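# Screw two feeder screws into the housing until tight

## Task

Take screws from the screw feeder and drive one into each of the two empty holes in the housing until it is tight. A screw counts as tight only when the spindle motor turned it in and halted on its own (the result shows stopped_at_torque=1); after that, do not rotate or shift that screw again. If a screw was pressed in rather than turned, unscrew it completely and drive it again properly. Once the final screw is tight, raise the screwdriver well clear above the screw heads, release, and move away.

## Robot and tools

ROBOT. A single UR3e arm carries a powered screwdriver. The tool point is the tip of the hex key when nothing presses on it. The key lies along the tool point's +z axis and can be pushed back up to 12 mm. A flat block sticks out about 9 cm from the last joint's axis, toward the tool's -y side, and turns with the tool, so watch its clearance. A thin vacuum sleeve around the key can hold a screw. The only camera is cam_wrist (504x504, fisheye), mounted on the wrist.

FRAMES. Results report pose in the scene frame: origin on the table top under the arm base, +z up, +y to the left when looking along +x. Position is end_effector_position in metres and orientation is end_effector_quat_wxyz. Velocities are in m/s and rad/s. The printed position can be slightly off, more so at long reach. Motion commands, however, use the tool point's own axes.

THE ROW. Every motion uses one row of 9 numbers, each in [-1, 1], in this order: dx, dy, dz, rx, ry, rz, spindle, torque_limit, sleeve_vacuum. The first six are an offset, not a pose. They say where the tool point should go relative to its pose in the most recent result that showed it. Before any result in the scene has shown it, and for the second and later calls in one reply, they are relative to where the robot is when the action begins. They are expressed in the tool point's axes. A value of 1.0 means 0.6 m for dx, dy, dz and 180 degrees for the rotation; rx, ry, rz form a single rotation vector. Sending all zeros is not a pause: it drives the arm back to that reference pose. spindle: +1 spins the key clockwise at 500 rpm, which screws in; -1 spins it the other way. It needs 0.5 s to reach full speed and keeps running between calls and while you think, so finish actions with spindle 0. torque_limit maps linearly from 0.3 N m at -1 to 1.2 N m at +1. sleeve_vacuum above 0.01 holds a screw; anything else releases it. spindle, torque_limit and sleeve_vacuum all keep the last value sent.

TOOLS.
- execute_actions: arguments actions (a list with at most one entry) and optional pictures (boolean). An empty list only returns the state. {"rows": [[9 numbers], ...], "steps": n} runs n control steps of 1/30 s each, n at most 15 (default 15). Each row applies for one step, the last row repeats, and every row is measured from the same reference, not from the row before. {"steps": n} without rows is a wait of up to 300 steps, counted from the last result, so your thinking time uses them up. A refused call sends nothing.
- move: target is one row as above (offset in tool axes from the same reference). speed is the path's top speed in m/s, 0.002 to 0.5, default 0.25; rotation is limited to twice that in rad/s. stop_force, optional, 5 to 24 N, ends the path when the wrist sensor feels that much extra push against the motion; the tool then backs up two steps and holds. It is unreliable on moves that rotate, and it must be left out when pulling away from something you are pressing on. The path is straight, lasts 0.5 to 10 s, ignores obstacles, and the arm may lag or overshoot. The extra row values (spindle etc.) are sent at the start. The move: line gives the ending (done, contact, off_target, moving, held, fault) plus the remaining distance; limits=paced means the pose was clipped, limits=held means some steps were blocked.
- wait: seconds, 0 to 10; nothing new is sent.
- zoom_image: camera "cam_wrist" and region [x0, y0, x1, y1] in pixels from the top-left, at most 504 by 504.
- read_manual: section "licences"; licence text only.
- finished_scene: scene, the number of the current scene; it ends and grades that scene for good.

CONTROL. Each step, the commanded pose is clipped to within 100 mm and 16 degrees of the measured pose, then solved by damped inverse kinematics, position before orientation. Motion trails commands by about 0.17 s. Long moves may finish short; read the pose and send the rest. Joint speed and acceleration are limited. A Hand target line shows where the controller is heading. A pose unreachable line or HELD on a step means the clearance check changed or blocked what you sent. Joint ranges in rad: pan ±3.142, lift ±6.283, elbow 0 to 3.142, the three wrists ±6.283.

SCREWING. Set the key tip on the screw's axis about 2 mm below the top of its head and rotate slowly, spindle between -0.2 and 0.2. A negative value seats the key without advancing the screw; a positive one seats it and drives it. While it turns, move the tool down with the screw by 0.7 mm per turn. The motor halts at 95% of torque_limit (when the head seats or the thread jams) and stopped_at_torque becomes 1; it will not restart on a positive value until spindle has been 0 or below for 0.5 s. Unscrewing never halts on its own; if turns stops dropping, raise torque_limit. screw_detected=1 means sleeve_vacuum_kpa exceeds 30, i.e. a head seals the sleeve. turns counts total key turns, clockwise positive.

SENSORS. Wrist force and torque are in the tool's x y z axes, pointing from a contact back into the arm; each axis saturates near 30 N, with offsets up to about 3.5 N and noise around 1.4 N. "no reading" is normal at the start. Joint torques are raw drive outputs with offsets and noise, not contact loads.

AVOID. The arm is stiff: commanding even slightly past a firm contact can trigger a fault. A joint reaching its load limit (pan and lift 50.2, elbow 26, wrists 8.37 N m) or any outside force of 150 N stops the arm for 10 s and drops the rest of the call. Approach slowly, with stop_force. Motors heat while holding loads: a warning appears at 70 °C and brakes engage at 85 °C. Do not drop screws, slam, or push anything off the table; loose items may occasionally be nudged by something else.

Each tool is called after "Request:" by a JSON object that holds its "fn" and its "kwargs".

## Session

Request:
{"fn": "execute_actions", "kwargs": {"actions": []}}

Scene clock: 0.00 s of 6600.00 s.
end_effector_position=(+0.2766, +0.1272, +0.2270) sleeve_vacuum_kpa=0 screw_detected=0 stopped_at_torque=0 turns=0.00 end_effector_quat_wxyz=(-0.014, +0.661, +0.733, -0.159) end_effector_velocity=(+0.000, +0.000, -0.000) end_effector_angular_velocity=(+0.002, +0.001, -0.001)
Joint positions: [-0.576 -1.581  0.666 -0.657 -1.572 -0.574]
Joint velocities: [-0.     0.002 -0.     0.     0.001  0.001]
Joint torques (N m, as the arm reports them, + toward a larger angle): no reading
Motor temperatures (°C, as the motors report them): [27 36 29 44 35 42]
Wrist force (N, on the end effector, along its own x y z axes, offset not removed): no reading
Wrist torque (N m, same axes, about the end effector's origin, offset not removed): no reading
Hand target: +0.277, +0.127, +0.227; -0.014, +0.661, +0.733, -0.159

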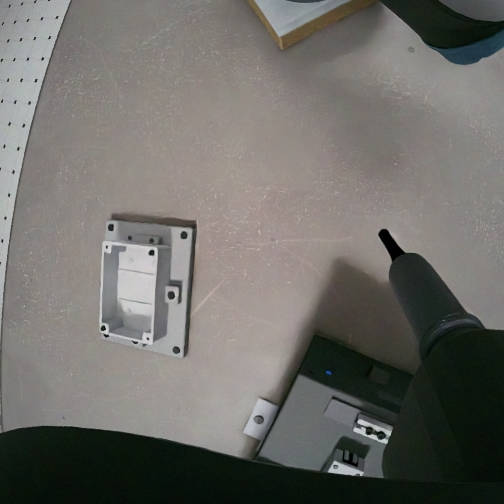

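Request:
{"fn": "move", "kwargs": {"target": [0.068,0.252,-0.0157,-0.0815,0.0615,0,0,0,0], "speed": 0.1}}

Request:
{"fn": "move", "kwargs": {"target": [0,0,0.015,0,0,0.072,0,0,0], "speed": 0.1}}

Request:
{"fn": "zoom_image", "kwargs": {"camera": "cam_wrist", "region": [330,180,430,280]}}

Scene clock: 10.73 s of 6600.00 s.
end_effector_position=(+0.4193, +0.1806, +0.1902) sleeve_vacuum_kpa=0 screw_detected=0 stopped_at_torque=0 turns=0.00 end_effector_quat_wxyz=(-0.001, +0.670, +0.743, +0.000) end_effector_velocity=(+0.003, +0.000, -0.000) end_effector_angular_velocity=(+0.001, -0.006, -0.001)
Joint positions: [-0.548 -1.432  0.735 -0.996 -1.275 -0.528]
Joint velocities: [ 0.001 -0.001  0.006 -0.01   0.003  0.003]
Joint torques (N m, as the arm reports them, + toward a larger angle): [  0.75 -11.72  -7.89  -2.74   1.51   1.08]
Motor temperatures (°C, as the motors report them): [27 36 29 44 35 42]
Wrist force (N, on the end effector, along its own x y z axes, offset not removed): [-2.8 -2.5 -0.4]
Wrist torque (N m, same axes, about the end effector's origin, offset not removed): [-0.71 0.71 0.21]
Hand target: +0.419, +0.181, +0.190; -0.001, +0.670, +0.743, +0.000
Off the commanded pose: 0.000 m, 0 deg.
After step 90, 5.63 s passed at rest.
move: done

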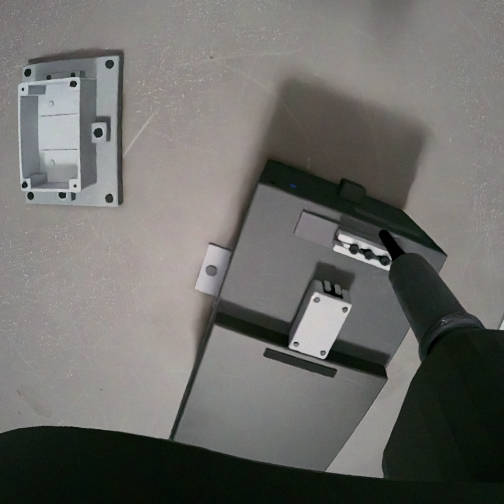

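Scene clock: 12.23 s of 6600.00 s.
end_effector_position=(+0.4193, +0.1806, +0.1813) sleeve_vacuum_kpa=0 screw_detected=0 stopped_at_torque=0 turns=0.00 end_effector_quat_wxyz=(-0.001, +0.749, +0.663, -0.000) end_effector_velocity=(-0.000, +0.001, -0.001) end_effector_angular_velocity=(+0.000, -0.002, -0.014)
Joint positions: [-0.563 -1.543  0.929 -1.075 -1.273 -0.319]
Joint velocities: [-0.    -0.013  0.021 -0.01   0.001  0.014]
Joint torques (N m, as the arm reports them, + toward a larger angle): [ -4.44 -14.61  -8.35  -2.8    1.61   1.04]
Motor temperatures (°C, as the motors report them): [27 36 29 44 35 42]
Wrist force (N, on the end effector, along its own x y z axes, offset not removed): [-2.3 -2.5 -0.4]
Wrist torque (N m, same axes, about the end effector's origin, offset not removed): [-0.68 0.58 0.23]
Hand target: +0.419, +0.181, +0.181; -0.001, +0.749, +0.662, +0.000
Off the commanded pose: 0.000 m, 0 deg.
move: done

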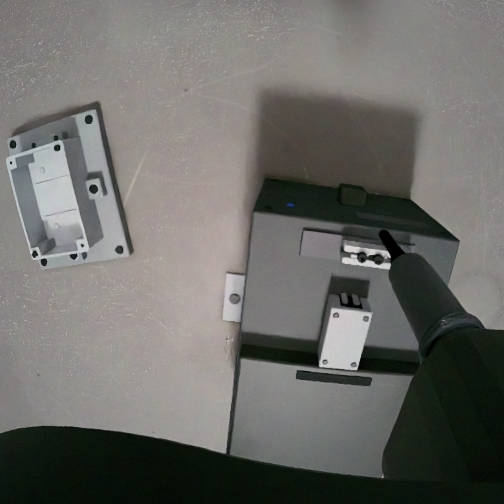

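Region (330, 180, 430, 280) of cam_wrist's 504x504 image, scaled by 5.040, with more detail than that image has.

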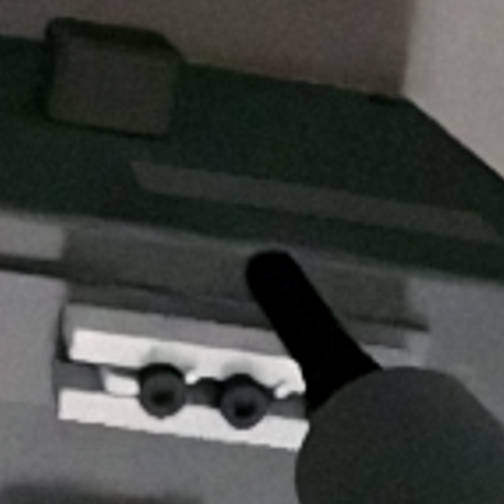

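Request:
{"fn": "move", "kwargs": {"target": [-0.014,0.0365,0,0,0,0,0,0,0], "speed": 0.03}}

Request:
{"fn": "zoom_image", "kwargs": {"camera": "cam_wrist", "region": [330,180,430,280]}}

Scene clock: 19.83 s of 6600.00 s.
end_effector_position=(+0.4399, +0.1696, +0.1812) sleeve_vacuum_kpa=0 screw_detected=0 stopped_at_torque=0 turns=0.00 end_effector_quat_wxyz=(-0.001, +0.749, +0.663, +0.000) end_effector_velocity=(+0.002, -0.001, +0.000) end_effector_angular_velocity=(+0.000, +0.001, -0.002)
Joint positions: [-0.567 -1.437  0.797 -1.048 -1.273 -0.323]
Joint velocities: [-0.     0.013 -0.02   0.008 -0.     0.001]
Joint torques (N m, as the arm reports them, + toward a larger angle): [  0.86 -11.79 -11.9   -1.32  -0.08  -0.89]
Motor temperatures (°C, as the motors report them): [27 36 29 44 35 42]
Wrist force (N, on the end effector, along its own x y z axes, offset not removed): [-2.7 -2.0 -0.8]
Wrist torque (N m, same axes, about the end effector's origin, offset not removed): [-0.54 0.67 0.17]
Hand target: +0.440, +0.170, +0.181; -0.001, +0.749, +0.663, -0.000
Off the commanded pose: 0.000 m, 0 deg.
After step 90, 3.47 s passed at rest.
move: done

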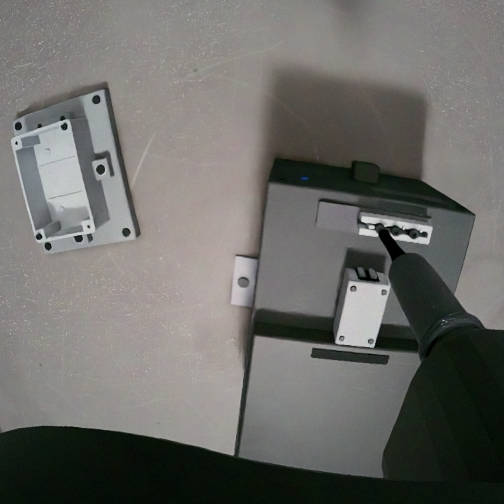

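Region (330, 180, 430, 280) of cam_wrist's 504x504 image, scaled by 5.040, with more detail than that image has.

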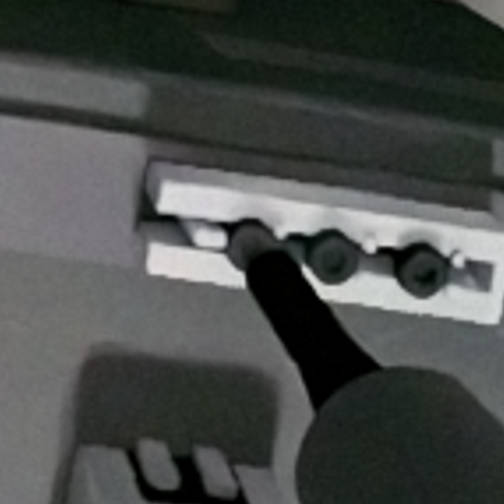

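Request:
{"fn": "move", "kwargs": {"target": [0.0012,0.0013,0.014,0,0,0,0,0,0], "speed": 0.01}}

Request:
{"fn": "zoom_image", "kwargs": {"camera": "cam_wrist", "region": [330,180,430,280]}}

Request:
{"fn": "move", "kwargs": {"target": [0,0,0.011,0,0,0,-0.1,0,1], "speed": 0.003, "stop_force": 5}}

Request:
{"fn": "execute_actions", "kwargs": {"actions": [{"rows":[[0,0,0,0,0,0,0,0,1]],"steps":3}]}}

Request:
{"fn": "zoom_image", "kwargs": {"camera": "cam_wrist", "region": [330,180,430,280]}}

Scene clock: 29.53 s of 6600.00 s.
end_effector_position=(+0.4407, +0.1702, +0.1731) sleeve_vacuum_kpa=0 screw_detected=0 stopped_at_torque=0 turns=0.00 end_effector_quat_wxyz=(-0.001, +0.749, +0.663, -0.000) end_effector_velocity=(-0.000, +0.001, -0.002) end_effector_angular_velocity=(+0.000, -0.001, +0.001)
Joint positions: [-0.555 -1.448  0.854 -1.098 -1.274 -0.311]
Joint velocities: [ 0.003 -0.005  0.018 -0.015  0.     0.003]
Joint torques (N m, as the arm reports them, + toward a larger angle): [  0.44 -17.11  -8.49  -2.96  -0.07   1.15]
Motor temperatures (°C, as the motors report them): [27 36 29 44 35 42]
Wrist force (N, on the end effector, along its own x y z axes, offset not removed): [-2.8 -2.9 -0.5]
Wrist torque (N m, same axes, about the end effector's origin, offset not removed): [-0.81 0.72 0.24]
Hand target: +0.441, +0.170, +0.173; -0.001, +0.749, +0.663, +0.000
Off the commanded pose: 0.000 m, 0 deg.
After step 90, 5.63 s passed at rest.
move: done

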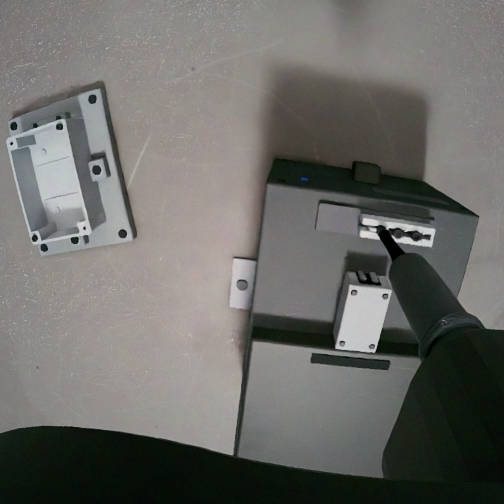

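Region (330, 180, 430, 280) of cam_wrist's 504x504 image, scaled by 5.040, with more detail than that image has.

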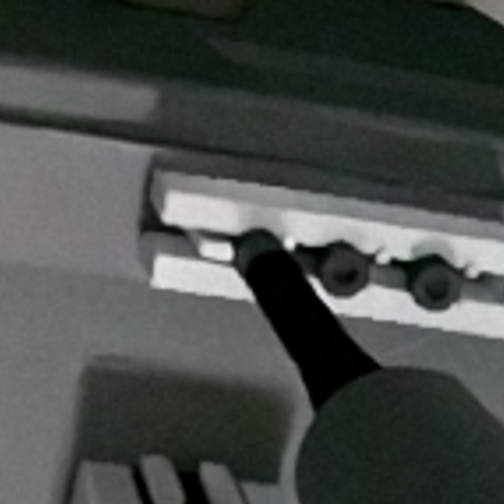

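Scene clock: 31.97 s of 6600.00 s.
end_effector_position=(+0.4407, +0.1702, +0.1665) sleeve_vacuum_kpa=40 screw_detected=1 stopped_at_torque=0 turns=-2.02 end_effector_quat_wxyz=(-0.001, +0.749, +0.663, -0.000) end_effector_velocity=(+0.000, +0.000, -0.000) end_effector_angular_velocity=(+0.000, -0.001, -0.001)
Joint positions: [-0.549 -1.459  0.903 -1.137 -1.275 -0.304]
Joint velocities: [ 0.001 -0.002  0.005 -0.004  0.     0.002]
Joint torques (N m, as the arm reports them, + toward a larger angle): [  0.45 -15.06  -7.59  -2.65  -0.43   1.02]
Motor temperatures (°C, as the motors report them): [27 36 29 44 35 42]
Wrist force (N, on the end effector, along its own x y z axes, offset not removed): [-2.4 -2.7 -4.6]
Wrist torque (N m, same axes, about the end effector's origin, offset not removed): [-0.81 0.62 0.25]
Hand target: +0.441, +0.170, +0.166; -0.001, +0.749, +0.663, -0.000
Off the commanded pose: 0.000 m, 0 deg.
move: done

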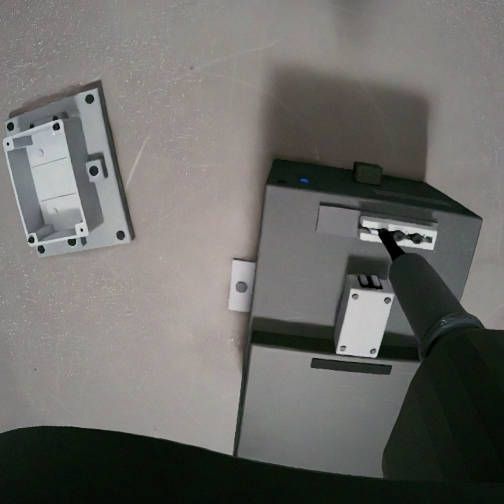

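Scene clock: 32.07 s of 6600.00 s.
end_effector_position=(+0.4407, +0.1702, +0.1665) sleeve_vacuum_kpa=40 screw_detected=1 stopped_at_torque=0 turns=-2.02 end_effector_quat_wxyz=(-0.001, +0.749, +0.663, -0.000) end_effector_velocity=(-0.000, +0.001, -0.000) end_effector_angular_velocity=(+0.001, +0.001, +0.001)
Joint positions: [-0.549 -1.459  0.903 -1.137 -1.275 -0.304]
Joint velocities: [ 0.001  0.001  0.     0.     0.001 -0.   ]
Joint torques (N m, as the arm reports them, + toward a larger angle): [  0.39 -15.07  -8.18  -2.38  -0.42   1.03]
Motor temperatures (°C, as the motors report them): [27 36 29 44 35 42]
Wrist force (N, on the end effector, along its own x y z axes, offset not removed): [-3.0 -2.3 -4.9]
Wrist torque (N m, same axes, about the end effector's origin, offset not removed): [-0.68 0.79 0.20]
Hand target: +0.441, +0.170, +0.167; -0.001, +0.749, +0.663, -0.000
Off the commanded pose: 0.000 m, 0 deg.
Steps of this call (steps 1 to 3: all 3 steps of this action). Readings (end_effector_position | what the end effector reports):
1: (+0.4407, +0.1702, +0.1665) | sleeve_vacuum_kpa=40 screw_detected=1 stopped_at_torque=0 turns=-2.02
2: (+0.4407, +0.1702, +0.1665) | sleeve_vacuum_kpa=40 screw_detected=1 stopped_at_torque=0 turns=-2.02
3: the state above

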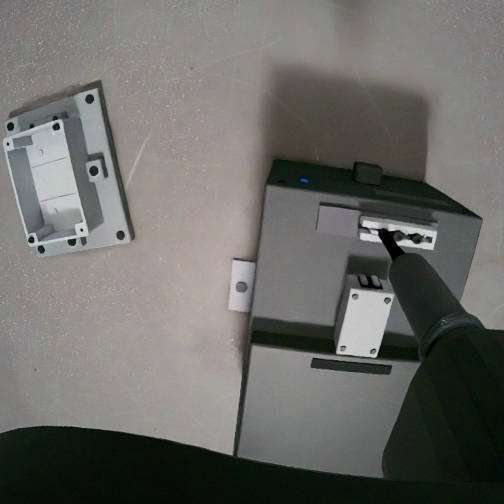

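Region (330, 180, 430, 280) of cam_wrist's 504x504 image, scaled by 5.040, with more detail than that image has.

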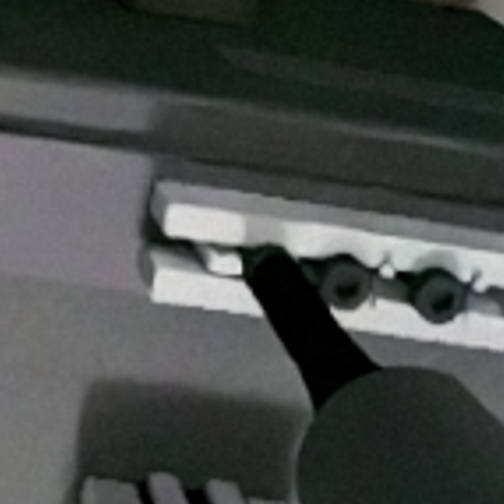

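Request:
{"fn": "move", "kwargs": {"target": [0,0,-0.035,0,0,0,0,0,1], "speed": 0.03}}

Request:
{"fn": "move", "kwargs": {"target": [-0.26,0,0,0,0,0,0,0,1], "speed": 0.15}}

Request:
{"fn": "move", "kwargs": {"target": [-0.177,0.128,0.178,0,0,0,0,0,1], "speed": 0.12}}

Request:
{"fn": "zoom_image", "kwargs": {"camera": "cam_wrist", "region": [330,180,430,280]}}

Scene clock: 42.97 s of 6600.00 s.
end_effector_position=(+0.4407, +0.1702, +0.1872) sleeve_vacuum_kpa=39 screw_detected=1 stopped_at_torque=0 turns=-2.02 end_effector_quat_wxyz=(-0.001, +0.749, +0.663, +0.000) end_effector_velocity=(-0.000, -0.000, +0.003) end_effector_angular_velocity=(-0.003, +0.004, +0.002)
Joint positions: [-0.57  -1.419  0.74  -1.008 -1.272 -0.326]
Joint velocities: [ 0.001  0.017 -0.042  0.027 -0.004 -0.002]
Joint torques (N m, as the arm reports them, + toward a larger angle): [ -4.69 -11.47 -11.25  -1.2   -0.13  -0.99]
Motor temperatures (°C, as the motors report them): [27 36 29 44 35 42]
Wrist force (N, on the end effector, along its own x y z axes, offset not removed): [-2.6 -2.7 -0.6]
Wrist torque (N m, same axes, about the end effector's origin, offset not removed): [-0.73 0.63 0.24]
Hand target: +0.441, +0.170, +0.187; -0.001, +0.749, +0.663, +0.000
Off the commanded pose: 0.000 m, 0 deg.
After step 90, 6.87 s passed at rest.
move: done

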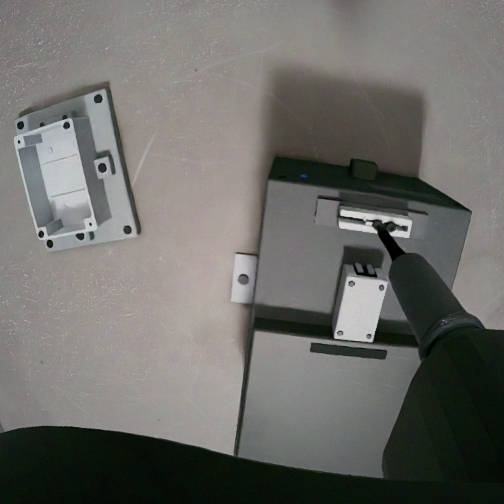

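Scene clock: 44.53 s of 6600.00 s.
end_effector_position=(+0.4217, +0.0155, +0.1868) sleeve_vacuum_kpa=39 screw_detected=1 stopped_at_torque=0 turns=-2.02 end_effector_quat_wxyz=(-0.001, +0.749, +0.663, -0.000) end_effector_velocity=(-0.001, -0.002, -0.000) end_effector_angular_velocity=(+0.001, +0.002, -0.000)
Joint positions: [-0.991 -1.37   0.828 -1.008 -1.252 -0.768]
Joint velocities: [-0.005  0.005 -0.004  0.002 -0.001 -0.005]
Joint torques (N m, as the arm reports them, + toward a larger angle): [ -6.56 -10.19 -11.39  -0.94   1.41  -1.03]
Motor temperatures (°C, as the motors report them): [27 36 29 44 35 42]
Wrist force (N, on the end effector, along its own x y z axes, offset not removed): [-2.9 -2.4 -1.0]
Wrist torque (N m, same axes, about the end effector's origin, offset not removed): [-0.62 0.75 0.22]
Hand target: +0.422, +0.015, +0.187; -0.001, +0.749, +0.663, -0.000
Off the commanded pose: 0.000 m, 0 deg.
move: done

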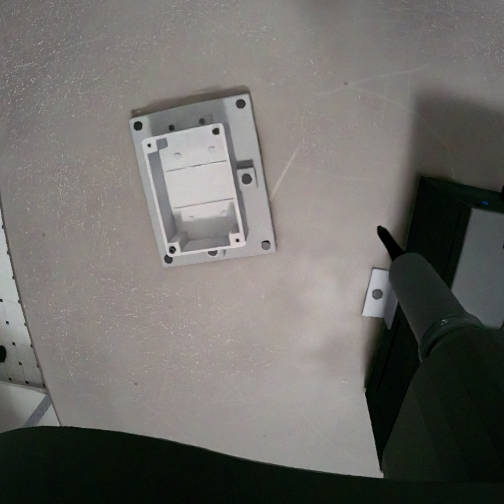

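Scene clock: 46.47 s of 6600.00 s.
end_effector_position=(+0.4849, -0.0988, +0.0798) sleeve_vacuum_kpa=39 screw_detected=1 stopped_at_torque=0 turns=-2.02 end_effector_quat_wxyz=(-0.000, +0.749, +0.663, +0.000) end_effector_velocity=(+0.001, -0.001, -0.002) end_effector_angular_velocity=(+0.003, +0.005, +0.001)
Joint positions: [-0.965 -0.891  0.667 -1.336 -1.251 -0.74 ]
Joint velocities: [ 0.003  0.021 -0.03   0.013 -0.002  0.001]
Joint torques (N m, as the arm reports them, + toward a larger angle): [ -4.08 -17.96 -12.32  -0.91  -0.28   1.07]
Motor temperatures (°C, as the motors report them): [27 36 29 44 35 42]
Wrist force (N, on the end effector, along its own x y z axes, offset not removed): [-3.1 -2.0 0.0]
Wrist torque (N m, same axes, about the end effector's origin, offset not removed): [-0.54 0.83 0.18]
Hand target: +0.485, -0.099, +0.080; -0.001, +0.749, +0.663, -0.000
Off the commanded pose: 0.000 m, 0 deg.
move: done

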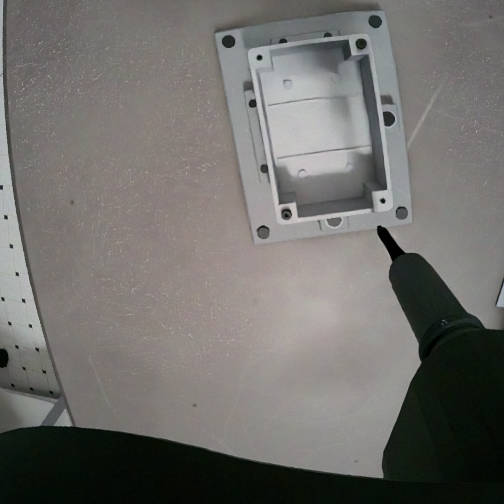

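Region (330, 180, 430, 280) of cam_wrist's 504x504 image, scaled by 5.040, with more detail than that image has.

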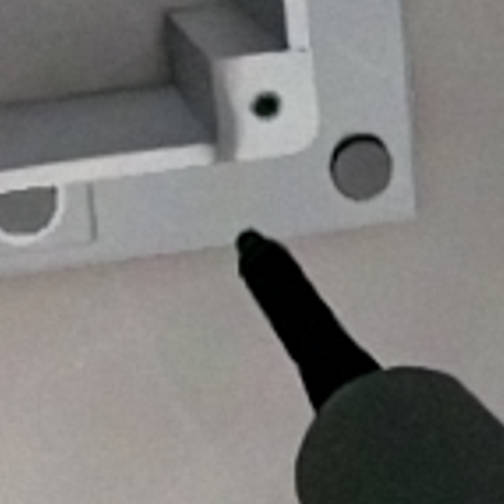

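Request:
{"fn": "move", "kwargs": {"target": [0.0025,-0.0275,0,0,0,0,0,0,1], "speed": 0.02}}

Request:
{"fn": "zoom_image", "kwargs": {"camera": "cam_wrist", "region": [330,180,430,280]}}

Request:
{"fn": "move", "kwargs": {"target": [0,0,0.035,0,0,0,0,0,1], "speed": 0.005, "stop_force": 5}}

Request:
{"fn": "zoom_image", "kwargs": {"camera": "cam_wrist", "region": [330,180,430,280]}}

Scene clock: 62.27 s of 6600.00 s.
end_effector_position=(+0.4689, -0.0954, +0.0798) sleeve_vacuum_kpa=39 screw_detected=1 stopped_at_torque=0 turns=-2.02 end_effector_quat_wxyz=(-0.001, +0.749, +0.663, -0.000) end_effector_velocity=(-0.002, +0.001, -0.000) end_effector_angular_velocity=(-0.000, -0.003, -0.003)
Joint positions: [-0.986 -0.985  0.838 -1.404 -1.252 -0.763]
Joint velocities: [-0.004 -0.018  0.034 -0.016  0.002 -0.001]
Joint torques (N m, as the arm reports them, + toward a larger angle): [ -9.23 -21.92  -9.19  -2.54   1.38  -1.11]
Motor temperatures (°C, as the motors report them): [27 36 29 44 35 42]
Wrist force (N, on the end effector, along its own x y z axes, offset not removed): [-3.0 -3.5 -0.7]
Wrist torque (N m, same axes, about the end effector's origin, offset not removed): [-0.94 0.76 0.29]
Hand target: +0.469, -0.095, +0.080; -0.000, +0.749, +0.663, +0.000
Off the commanded pose: 0.000 m, 0 deg.
After step 90, 11.67 s passed at rest.
move: done

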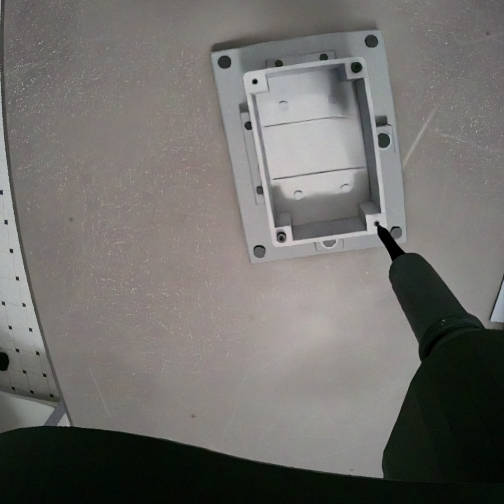

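Region (330, 180, 430, 280) of cam_wrist's 504x504 image, scaled by 5.040, with more detail than that image has.

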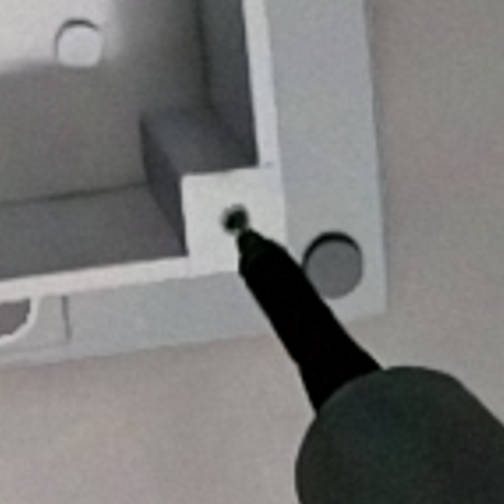

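Scene clock: 65.67 s of 6600.00 s.
end_effector_position=(+0.4690, -0.0952, +0.0647) sleeve_vacuum_kpa=39 screw_detected=1 stopped_at_torque=0 turns=-2.02 end_effector_quat_wxyz=(-0.001, +0.749, +0.663, -0.000) end_effector_velocity=(+0.000, +0.000, +0.001) end_effector_angular_velocity=(-0.000, -0.000, -0.001)
Joint positions: [-0.975 -0.988  0.91  -1.478 -1.252 -0.751]
Joint velocities: [-0.     0.    -0.008  0.007  0.     0.   ]
Joint torques (N m, as the arm reports them, + toward a larger angle): [ -8.09 -20.03 -11.45  -0.76  -0.46  -0.24]
Motor temperatures (°C, as the motors report them): [27 36 29 44 35 42]
Wrist force (N, on the end effector, along its own x y z axes, offset not removed): [-2.5 -2.7 -5.8]
Wrist torque (N m, same axes, about the end effector's origin, offset not removed): [-0.78 0.64 0.24]
Hand target: +0.469, -0.095, +0.065; -0.001, +0.749, +0.663, -0.000
Off the commanded pose: 0.006 m, 0 deg.
move: contact

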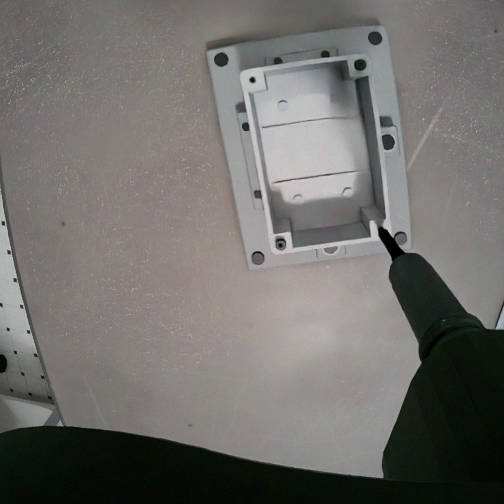

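Region (330, 180, 430, 280) of cam_wrist's 504x504 image, scaled by 5.040, with more detail than that image has.

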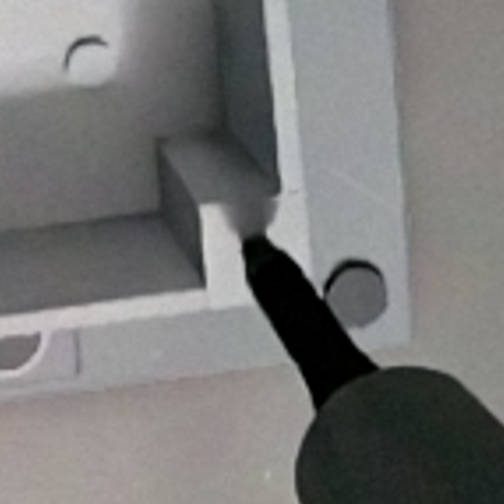

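Request:
{"fn": "move", "kwargs": {"target": [0,0,-0.006,0,0,0,0,0,1], "speed": 0.01}}

Request:
{"fn": "move", "kwargs": {"target": [0.0008,0.0012,0,0,0,0,0,0,1], "speed": 0.002}}

Request:
{"fn": "move", "kwargs": {"target": [0,0,0.0065,0,0,0,0,0,1], "speed": 0.003}}

Request:
{"fn": "move", "kwargs": {"target": [0,0,0.007,0,0,0,0.3,0,1], "speed": 0.002}}

Request:
{"fn": "execute_actions", "kwargs": {"actions": [{"rows":[[0,0,0,0,0,0,0,0,1]],"steps":3}], "pictures": false}}

Scene clock: 74.33 s of 6600.00 s.
end_effector_position=(+0.4690, -0.0952, +0.0682) sleeve_vacuum_kpa=39 screw_detected=1 stopped_at_torque=0 turns=-2.02 end_effector_quat_wxyz=(-0.001, +0.749, +0.663, -0.000) end_effector_velocity=(-0.000, -0.001, +0.001) end_effector_angular_velocity=(-0.001, +0.000, -0.001)
Joint positions: [-0.978 -0.988  0.895 -1.461 -1.252 -0.754]
Joint velocities: [-0.003  0.002 -0.008  0.007 -0.001 -0.001]
Joint torques (N m, as the arm reports them, + toward a larger angle): [ -8.75 -16.88 -12.43  -0.87   0.29  -1.05]
Motor temperatures (°C, as the motors report them): [27 36 29 44 35 42]
Wrist force (N, on the end effector, along its own x y z axes, offset not removed): [-3.0 -2.5 0.5]
Wrist torque (N m, same axes, about the end effector's origin, offset not removed): [-0.74 0.84 0.23]
Hand target: +0.469, -0.095, +0.068; -0.001, +0.749, +0.663, -0.000
Off the commanded pose: 0.000 m, 0 deg.
After step 90, 4.97 s passed at rest.
move: done

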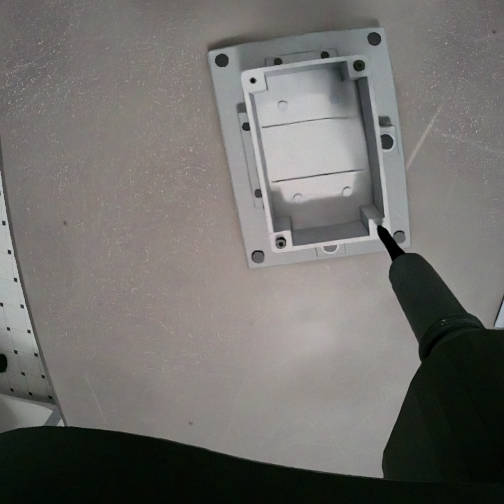

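Scene clock: 75.03 s of 6600.00 s.
end_effector_position=(+0.4697, -0.0949, +0.0682) sleeve_vacuum_kpa=35 screw_detected=1 stopped_at_torque=0 turns=-2.02 end_effector_quat_wxyz=(-0.001, +0.749, +0.663, -0.000) end_effector_velocity=(+0.001, +0.001, +0.000) end_effector_angular_velocity=(-0.000, -0.000, +0.003)
Joint positions: [-0.976 -0.986  0.89  -1.46  -1.252 -0.752]
Joint velocities: [ 0.003  0.    -0.003  0.001  0.     0.   ]
Joint torques (N m, as the arm reports them, + toward a larger angle): [ -3.46 -16.11 -12.04  -0.87   1.06   1.07]
Motor temperatures (°C, as the motors report them): [27 36 29 44 35 42]
Wrist force (N, on the end effector, along its own x y z axes, offset not removed): [-2.9 -2.6 -2.4]
Wrist torque (N m, same axes, about the end effector's origin, offset not removed): [-0.57 0.60 0.18]
Hand target: +0.470, -0.095, +0.068; -0.001, +0.749, +0.663, -0.000
Off the commanded pose: 0.000 m, 0 deg.
move: done

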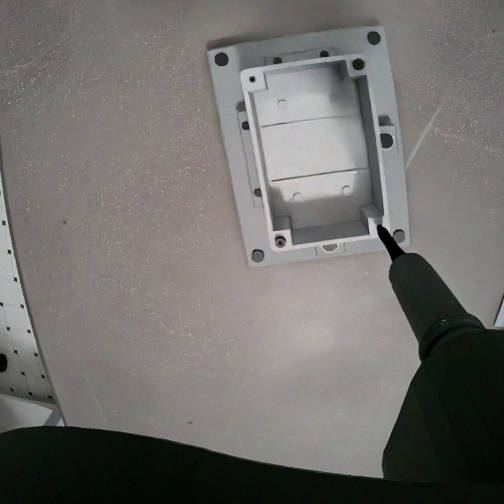

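Scene clock: 76.57 s of 6600.00 s.
end_effector_position=(+0.4697, -0.0949, +0.0644) sleeve_vacuum_kpa=38 screw_detected=1 stopped_at_torque=0 turns=-2.02 end_effector_quat_wxyz=(-0.001, +0.749, +0.663, -0.000) end_effector_velocity=(-0.000, -0.000, -0.000) end_effector_angular_velocity=(+0.000, +0.000, -0.001)
Joint positions: [-0.973 -0.986  0.908 -1.478 -1.252 -0.749]
Joint velocities: [-0.001 -0.     0.003 -0.002  0.     0.   ]
Joint torques (N m, as the arm reports them, + toward a larger angle): [ -2.3  -20.35  -8.29  -2.57   1.8    1.2 ]
Motor temperatures (°C, as the motors report them): [27 36 29 44 35 42]
Wrist force (N, on the end effector, along its own x y z axes, offset not removed): [-3.9 -4.7 -5.7]
Wrist torque (N m, same axes, about the end effector's origin, offset not removed): [-0.89 0.66 0.29]
Hand target: +0.470, -0.095, +0.064; -0.001, +0.749, +0.663, -0.000
Off the commanded pose: 0.000 m, 0 deg.
move: done

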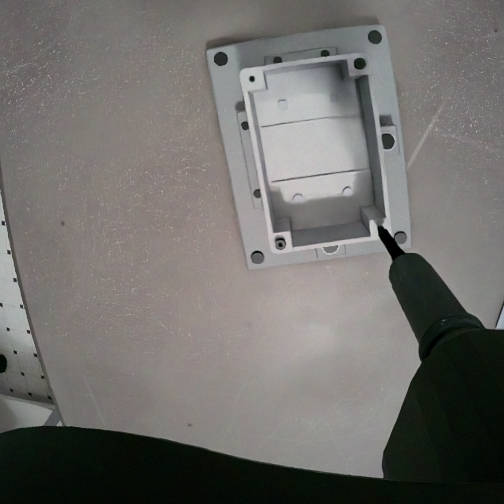

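Scene clock: 78.90 s of 6600.00 s.
end_effector_position=(+0.4697, -0.0949, +0.0602) sleeve_vacuum_kpa=40 screw_detected=1 stopped_at_torque=0 turns=3.67 end_effector_quat_wxyz=(-0.001, +0.749, +0.663, -0.000) end_effector_velocity=(+0.000, -0.001, +0.000) end_effector_angular_velocity=(-0.001, -0.002, -0.002)
Joint positions: [-0.97  -0.985  0.926 -1.498 -1.252 -0.746]
Joint velocities: [-0.002 -0.001  0.002 -0.003  0.     0.001]
Joint torques (N m, as the arm reports them, + toward a larger angle): [ -2.13 -16.06  -8.67  -3.16   1.72   1.37]
Motor temperatures (°C, as the motors report them): [27 36 29 44 35 42]
Wrist force (N, on the end effector, along its own x y z axes, offset not removed): [-3.9 -5.7 -5.8]
Wrist torque (N m, same axes, about the end effector's origin, offset not removed): [-0.53 0.65 0.15]
Hand target: +0.470, -0.095, +0.060; -0.001, +0.749, +0.663, -0.000
Off the commanded pose: 0.000 m, 0 deg.
move: done

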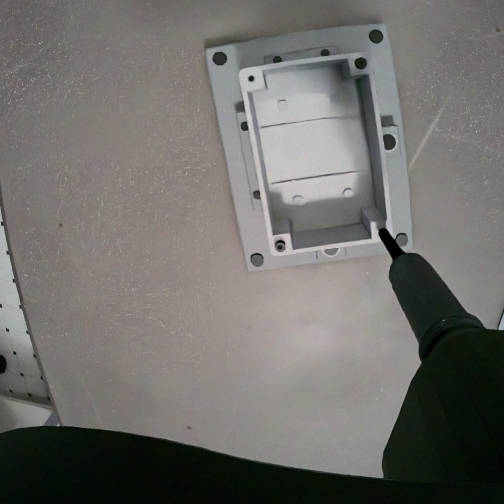

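Scene clock: 79.00 s of 6600.00 s.
end_effector_position=(+0.4697, -0.0949, +0.0602) sleeve_vacuum_kpa=40 screw_detected=1 stopped_at_torque=0 turns=3.67 end_effector_quat_wxyz=(-0.001, +0.749, +0.663, -0.000) end_effector_velocity=(+0.000, -0.000, +0.000) end_effector_angular_velocity=(-0.000, -0.001, +0.000)
Joint positions: [-0.97  -0.985  0.926 -1.498 -1.252 -0.746]
Joint velocities: [-0.     0.    -0.    -0.001  0.001 -0.   ]
Joint torques (N m, as the arm reports them, + toward a larger angle): [ -2.17 -16.06  -8.96  -2.93   1.78   1.35]
Motor temperatures (°C, as the motors report them): [27 36 29 44 35 42]
Wrist force (N, on the end effector, along its own x y z axes, offset not removed): [-4.2 -6.4 -6.3]
Wrist torque (N m, same axes, about the end effector's origin, offset not removed): [-0.70 0.68 0.23]
Hand target: +0.470, -0.095, +0.060; -0.001, +0.749, +0.663, -0.000
Off the commanded pose: 0.000 m, 0 deg.
Steps of this call (steps 1 to 3: all 3 steps of this action). Readings (end_effector_position | what the end effector reports):
1: (+0.4697, -0.0949, +0.0602) | sleeve_vacuum_kpa=40 screw_detected=1 stopped_at_torque=0 turns=3.67
2: (+0.4697, -0.0949, +0.0602) | sleeve_vacuum_kpa=40 screw_detected=1 stopped_at_torque=0 turns=3.67
3: the state above

The original spot was centred, but it's threading; undo the shift and continue.

Request:
{"fn": "move", "kwargs": {"target": [-0.0006,-0.0012,0,0,0,0,0,0,1], "speed": 0.002}}

Request:
{"fn": "move", "kwargs": {"target": [0,0,0.011,0,0,0,0.36,0,1], "speed": 0.002}}

Scene clock: 86.23 s of 6600.00 s.
end_effector_position=(+0.4690, -0.0951, +0.0602) sleeve_vacuum_kpa=40 screw_detected=1 stopped_at_torque=0 turns=3.67 end_effector_quat_wxyz=(-0.001, +0.749, +0.663, -0.000) end_effector_velocity=(-0.000, -0.000, +0.001) end_effector_angular_velocity=(+0.000, -0.002, -0.000)
Joint positions: [-0.972 -0.988  0.931 -1.5   -1.252 -0.748]
Joint velocities: [-0.002 -0.002  0.002 -0.     0.001 -0.002]
Joint torques (N m, as the arm reports them, + toward a larger angle): [ -8.04 -19.48  -7.97  -2.47   0.95  -1.  ]
Motor temperatures (°C, as the motors report them): [27 36 29 44 35 42]
Wrist force (N, on the end effector, along its own x y z axes, offset not removed): [-3.2 -2.7 -6.2]
Wrist torque (N m, same axes, about the end effector's origin, offset not removed): [-0.68 0.89 0.20]
Hand target: +0.469, -0.095, +0.060; -0.001, +0.749, +0.663, -0.000
Off the commanded pose: 0.000 m, 0 deg.
After step 90, 3.53 s passed at rest.
move: done

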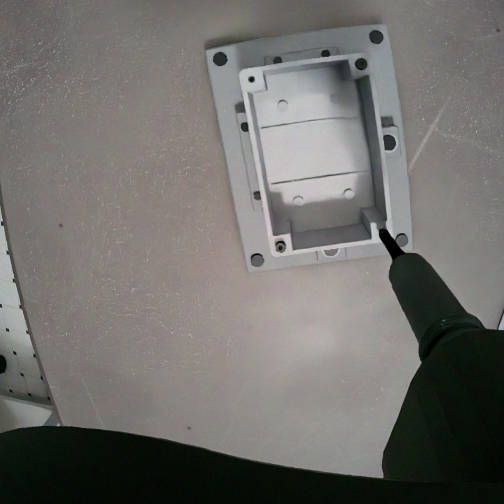

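Scene clock: 89.77 s of 6600.00 s.
end_effector_position=(+0.4690, -0.0951, +0.0536) sleeve_vacuum_kpa=40 screw_detected=1 stopped_at_torque=1 turns=11.24 end_effector_quat_wxyz=(-0.001, +0.749, +0.663, -0.000) end_effector_velocity=(+0.000, +0.000, -0.000) end_effector_angular_velocity=(+0.000, -0.000, +0.000)
Joint positions: [-0.967 -0.986  0.959 -1.53  -1.252 -0.743]
Joint velocities: [ 0.    -0.     0.002 -0.002  0.001 -0.   ]
Joint torques (N m, as the arm reports them, + toward a larger angle): [ -2.86 -14.93  -7.93  -2.58   1.02   1.1 ]
Motor temperatures (°C, as the motors report them): [27 36 29 44 35 42]
Wrist force (N, on the end effector, along its own x y z axes, offset not removed): [-2.3 -3.0 -7.4]
Wrist torque (N m, same axes, about the end effector's origin, offset not removed): [-0.71 0.66 0.24]
Hand target: +0.469, -0.095, +0.054; -0.001, +0.749, +0.663, -0.000
Off the commanded pose: 0.000 m, 0 deg.
move: done

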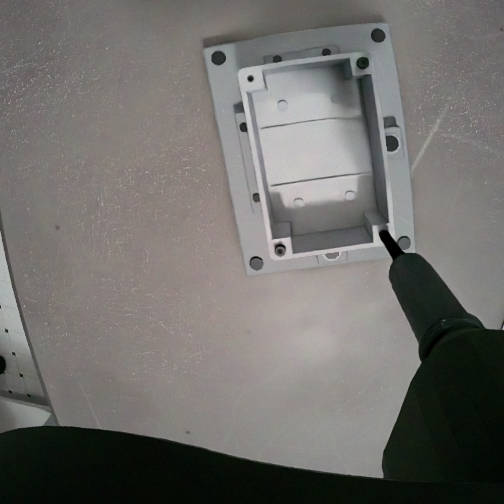

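Back to the feeder: total a=+0.4335, b=−0.101.

Request:
{"fn": "move", "kwargs": {"target": [0,0,-0.03,0,0,0,0,0,0], "speed": 0.03}}

Request:
{"fn": "move", "kwargs": {"target": [0.174,-0.101,-0.186,0,0,0,0,0,0], "speed": 0.15}}

Request:
{"fn": "move", "kwargs": {"target": [0.26,0,0,0,0,0,0,0,0], "speed": 0.15}}

Request:
{"fn": "zoom_image", "kwargs": {"camera": "cam_wrist", "region": [330,180,430,280]}}

Scene clock: 98.90 s of 6600.00 s.
end_effector_position=(+0.4690, -0.0951, +0.0714) sleeve_vacuum_kpa=0 screw_detected=0 stopped_at_torque=1 turns=11.24 end_effector_quat_wxyz=(-0.001, +0.749, +0.663, -0.000) end_effector_velocity=(-0.000, -0.001, +0.002) end_effector_angular_velocity=(-0.001, +0.002, -0.001)
Joint positions: [-0.98  -0.988  0.881 -1.447 -1.252 -0.756]
Joint velocities: [-0.002  0.004 -0.019  0.015 -0.002 -0.001]
Joint torques (N m, as the arm reports them, + toward a larger angle): [ -8.76 -16.18 -12.22  -0.9   -0.26  -1.04]
Motor temperatures (°C, as the motors report them): [27 36 29 44 35 42]
Wrist force (N, on the end effector, along its own x y z axes, offset not removed): [-2.7 -3.1 -0.3]
Wrist torque (N m, same axes, about the end effector's origin, offset not removed): [-0.83 0.69 0.25]
Hand target: +0.469, -0.095, +0.072; -0.001, +0.749, +0.663, -0.000
Off the commanded pose: 0.000 m, 0 deg.
After step 90, 5.20 s passed at rest.
move: done

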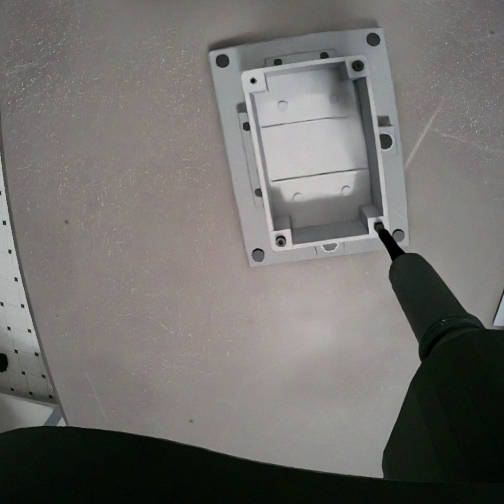

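Scene clock: 100.57 s of 6600.00 s.
end_effector_position=(+0.4215, +0.0155, +0.1832) sleeve_vacuum_kpa=0 screw_detected=0 stopped_at_torque=1 turns=11.24 end_effector_quat_wxyz=(-0.000, +0.749, +0.663, +0.000) end_effector_velocity=(-0.001, +0.001, +0.001) end_effector_angular_velocity=(+0.001, +0.003, +0.000)
Joint positions: [-0.988 -1.38   0.86  -1.031 -1.252 -0.765]
Joint velocities: [-0.     0.004 -0.013  0.012 -0.002 -0.001]
Joint torques (N m, as the arm reports them, + toward a larger angle): [ -6.11  -9.45 -11.59  -0.87  -0.28  -1.05]
Motor temperatures (°C, as the motors report them): [27 36 29 44 35 42]
Wrist force (N, on the end effector, along its own x y z axes, offset not removed): [-2.5 -1.9 -0.3]
Wrist torque (N m, same axes, about the end effector's origin, offset not removed): [-0.50 0.62 0.15]
Hand target: +0.421, +0.016, +0.183; -0.001, +0.749, +0.663, -0.000
Off the commanded pose: 0.000 m, 0 deg.
move: done

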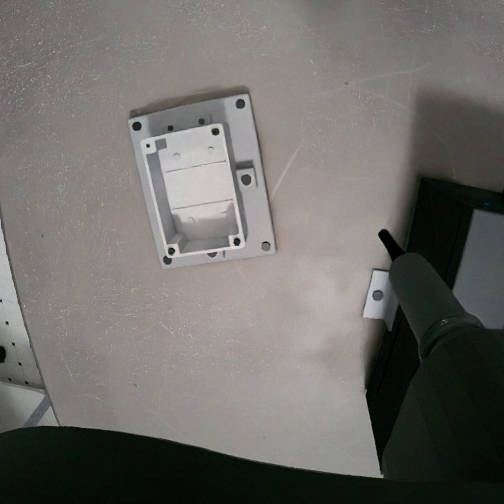

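Scene clock: 102.13 s of 6600.00 s.
end_effector_position=(+0.4405, +0.1702, +0.1835) sleeve_vacuum_kpa=0 screw_detected=0 stopped_at_torque=1 turns=11.24 end_effector_quat_wxyz=(-0.000, +0.749, +0.663, +0.001) end_effector_velocity=(+0.000, +0.002, -0.000) end_effector_angular_velocity=(-0.002, +0.005, +0.002)
Joint positions: [-0.567 -1.431  0.777 -1.035 -1.272 -0.322]
Joint velocities: [ 0.013  0.014 -0.022  0.008 -0.005  0.01 ]
Joint torques (N m, as the arm reports them, + toward a larger angle): [  0.48 -11.51 -11.54  -1.23  -0.16   0.98]
Motor temperatures (°C, as the motors report them): [27 36 29 44 35 42]
Wrist force (N, on the end effector, along its own x y z axes, offset not removed): [-3.1 -1.8 -0.3]
Wrist torque (N m, same axes, about the end effector's origin, offset not removed): [-0.51 0.81 0.17]
Hand target: +0.441, +0.170, +0.184; -0.000, +0.749, +0.663, +0.000
Off the commanded pose: 0.000 m, 0 deg.
move: done

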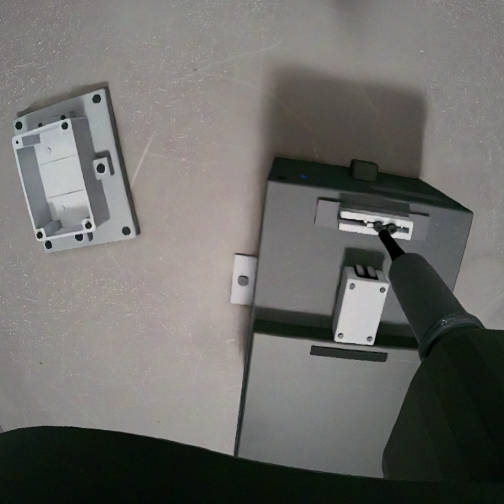

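Region (330, 180, 430, 280) of cam_wrist's 504x504 image, scaled by 5.040, with more detail than that image has.

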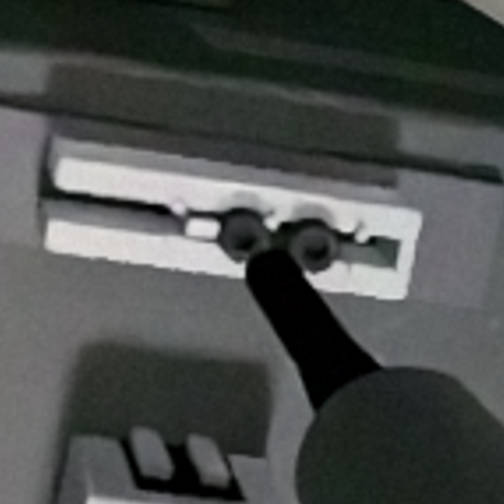

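Request:
{"fn": "move", "kwargs": {"target": [-0.0005,0,0.02,0,0,0,0,0,0], "speed": 0.015}}

Request:
{"fn": "move", "kwargs": {"target": [0,0,0.009,0,0,0,-0.1,0,1], "speed": 0.0025}}

Request:
{"fn": "move", "kwargs": {"target": [0,0,-0.035,0,0,0,0,0,1], "speed": 0.03}}

Scene clock: 111.23 s of 6600.00 s.
end_effector_position=(+0.4405, +0.1699, +0.1718) sleeve_vacuum_kpa=0 screw_detected=0 stopped_at_torque=1 turns=11.24 end_effector_quat_wxyz=(-0.000, +0.749, +0.663, +0.000) end_effector_velocity=(+0.000, +0.000, -0.002) end_effector_angular_velocity=(-0.000, -0.003, +0.000)
Joint positions: [-0.556 -1.454  0.871 -1.108 -1.273 -0.311]
Joint velocities: [ 0.001 -0.009  0.023 -0.018  0.001  0.002]
Joint torques (N m, as the arm reports them, + toward a larger angle): [  0.14 -16.01  -8.74  -2.87   0.79   1.02]
Motor temperatures (°C, as the motors report them): [27 36 29 44 35 42]
Wrist force (N, on the end effector, along its own x y z axes, offset not removed): [-2.9 -2.5 -0.4]
Wrist torque (N m, same axes, about the end effector's origin, offset not removed): [-0.67 0.76 0.22]
Hand target: +0.441, +0.170, +0.172; -0.000, +0.749, +0.663, +0.001
Off the commanded pose: 0.000 m, 0 deg.
After step 90, 5.03 s passed at rest.
move: done

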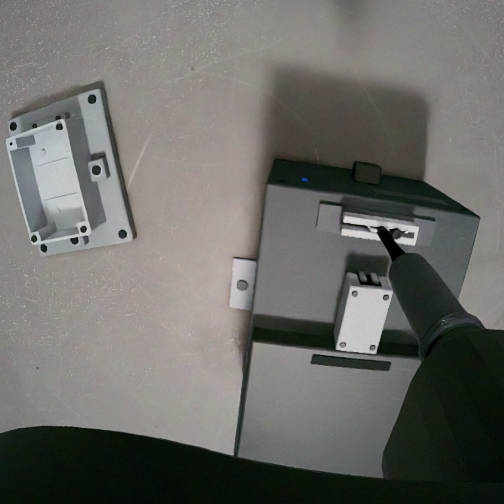

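Scene clock: 113.60 s of 6600.00 s.
end_effector_position=(+0.4405, +0.1699, +0.1664) sleeve_vacuum_kpa=14 screw_detected=0 stopped_at_torque=1 turns=9.27 end_effector_quat_wxyz=(-0.000, +0.749, +0.663, +0.000) end_effector_velocity=(+0.001, -0.000, -0.000) end_effector_angular_velocity=(-0.001, -0.002, -0.000)
Joint positions: [-0.55  -1.463  0.91  -1.14  -1.274 -0.305]
Joint velocities: [ 0.    -0.002  0.004 -0.005 -0.     0.001]
Joint torques (N m, as the arm reports them, + toward a larger angle): [  0.08 -15.87  -7.55  -2.5   -1.18   0.98]
Motor temperatures (°C, as the motors report them): [27 36 29 44 35 42]
Wrist force (N, on the end effector, along its own x y z axes, offset not removed): [-0.7 -1.7 -5.0]
Wrist torque (N m, same axes, about the end effector's origin, offset not removed): [-0.75 0.72 0.24]
Hand target: +0.441, +0.170, +0.166; -0.000, +0.749, +0.663, +0.000
Off the commanded pose: 0.000 m, 0 deg.
move: done

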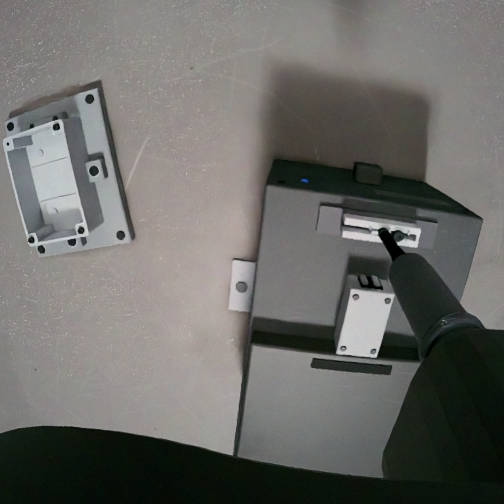

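Scene clock: 114.87 s of 6600.00 s.
end_effector_position=(+0.4405, +0.1699, +0.1871) sleeve_vacuum_kpa=39 screw_detected=1 stopped_at_torque=1 turns=9.08 end_effector_quat_wxyz=(-0.000, +0.749, +0.663, +0.001) end_effector_velocity=(+0.000, -0.001, +0.003) end_effector_angular_velocity=(-0.003, +0.004, +0.000)
Joint positions: [-0.572 -1.424  0.748 -1.012 -1.271 -0.327]
Joint velocities: [-0.001  0.016 -0.041  0.027 -0.004 -0.002]
Joint torques (N m, as the arm reports them, + toward a larger angle): [ -4.59 -10.89 -11.27  -1.27  -0.11  -1.06]
Motor temperatures (°C, as the motors report them): [27 36 29 44 35 42]
Wrist force (N, on the end effector, along its own x y z axes, offset not removed): [-3.2 -2.6 -0.1]
Wrist torque (N m, same axes, about the end effector's origin, offset not removed): [-0.72 0.90 0.23]
Hand target: +0.440, +0.170, +0.187; -0.000, +0.749, +0.663, +0.000
Off the commanded pose: 0.000 m, 0 deg.
move: done

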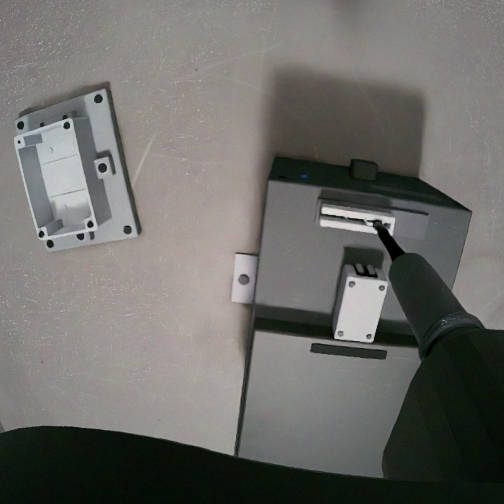

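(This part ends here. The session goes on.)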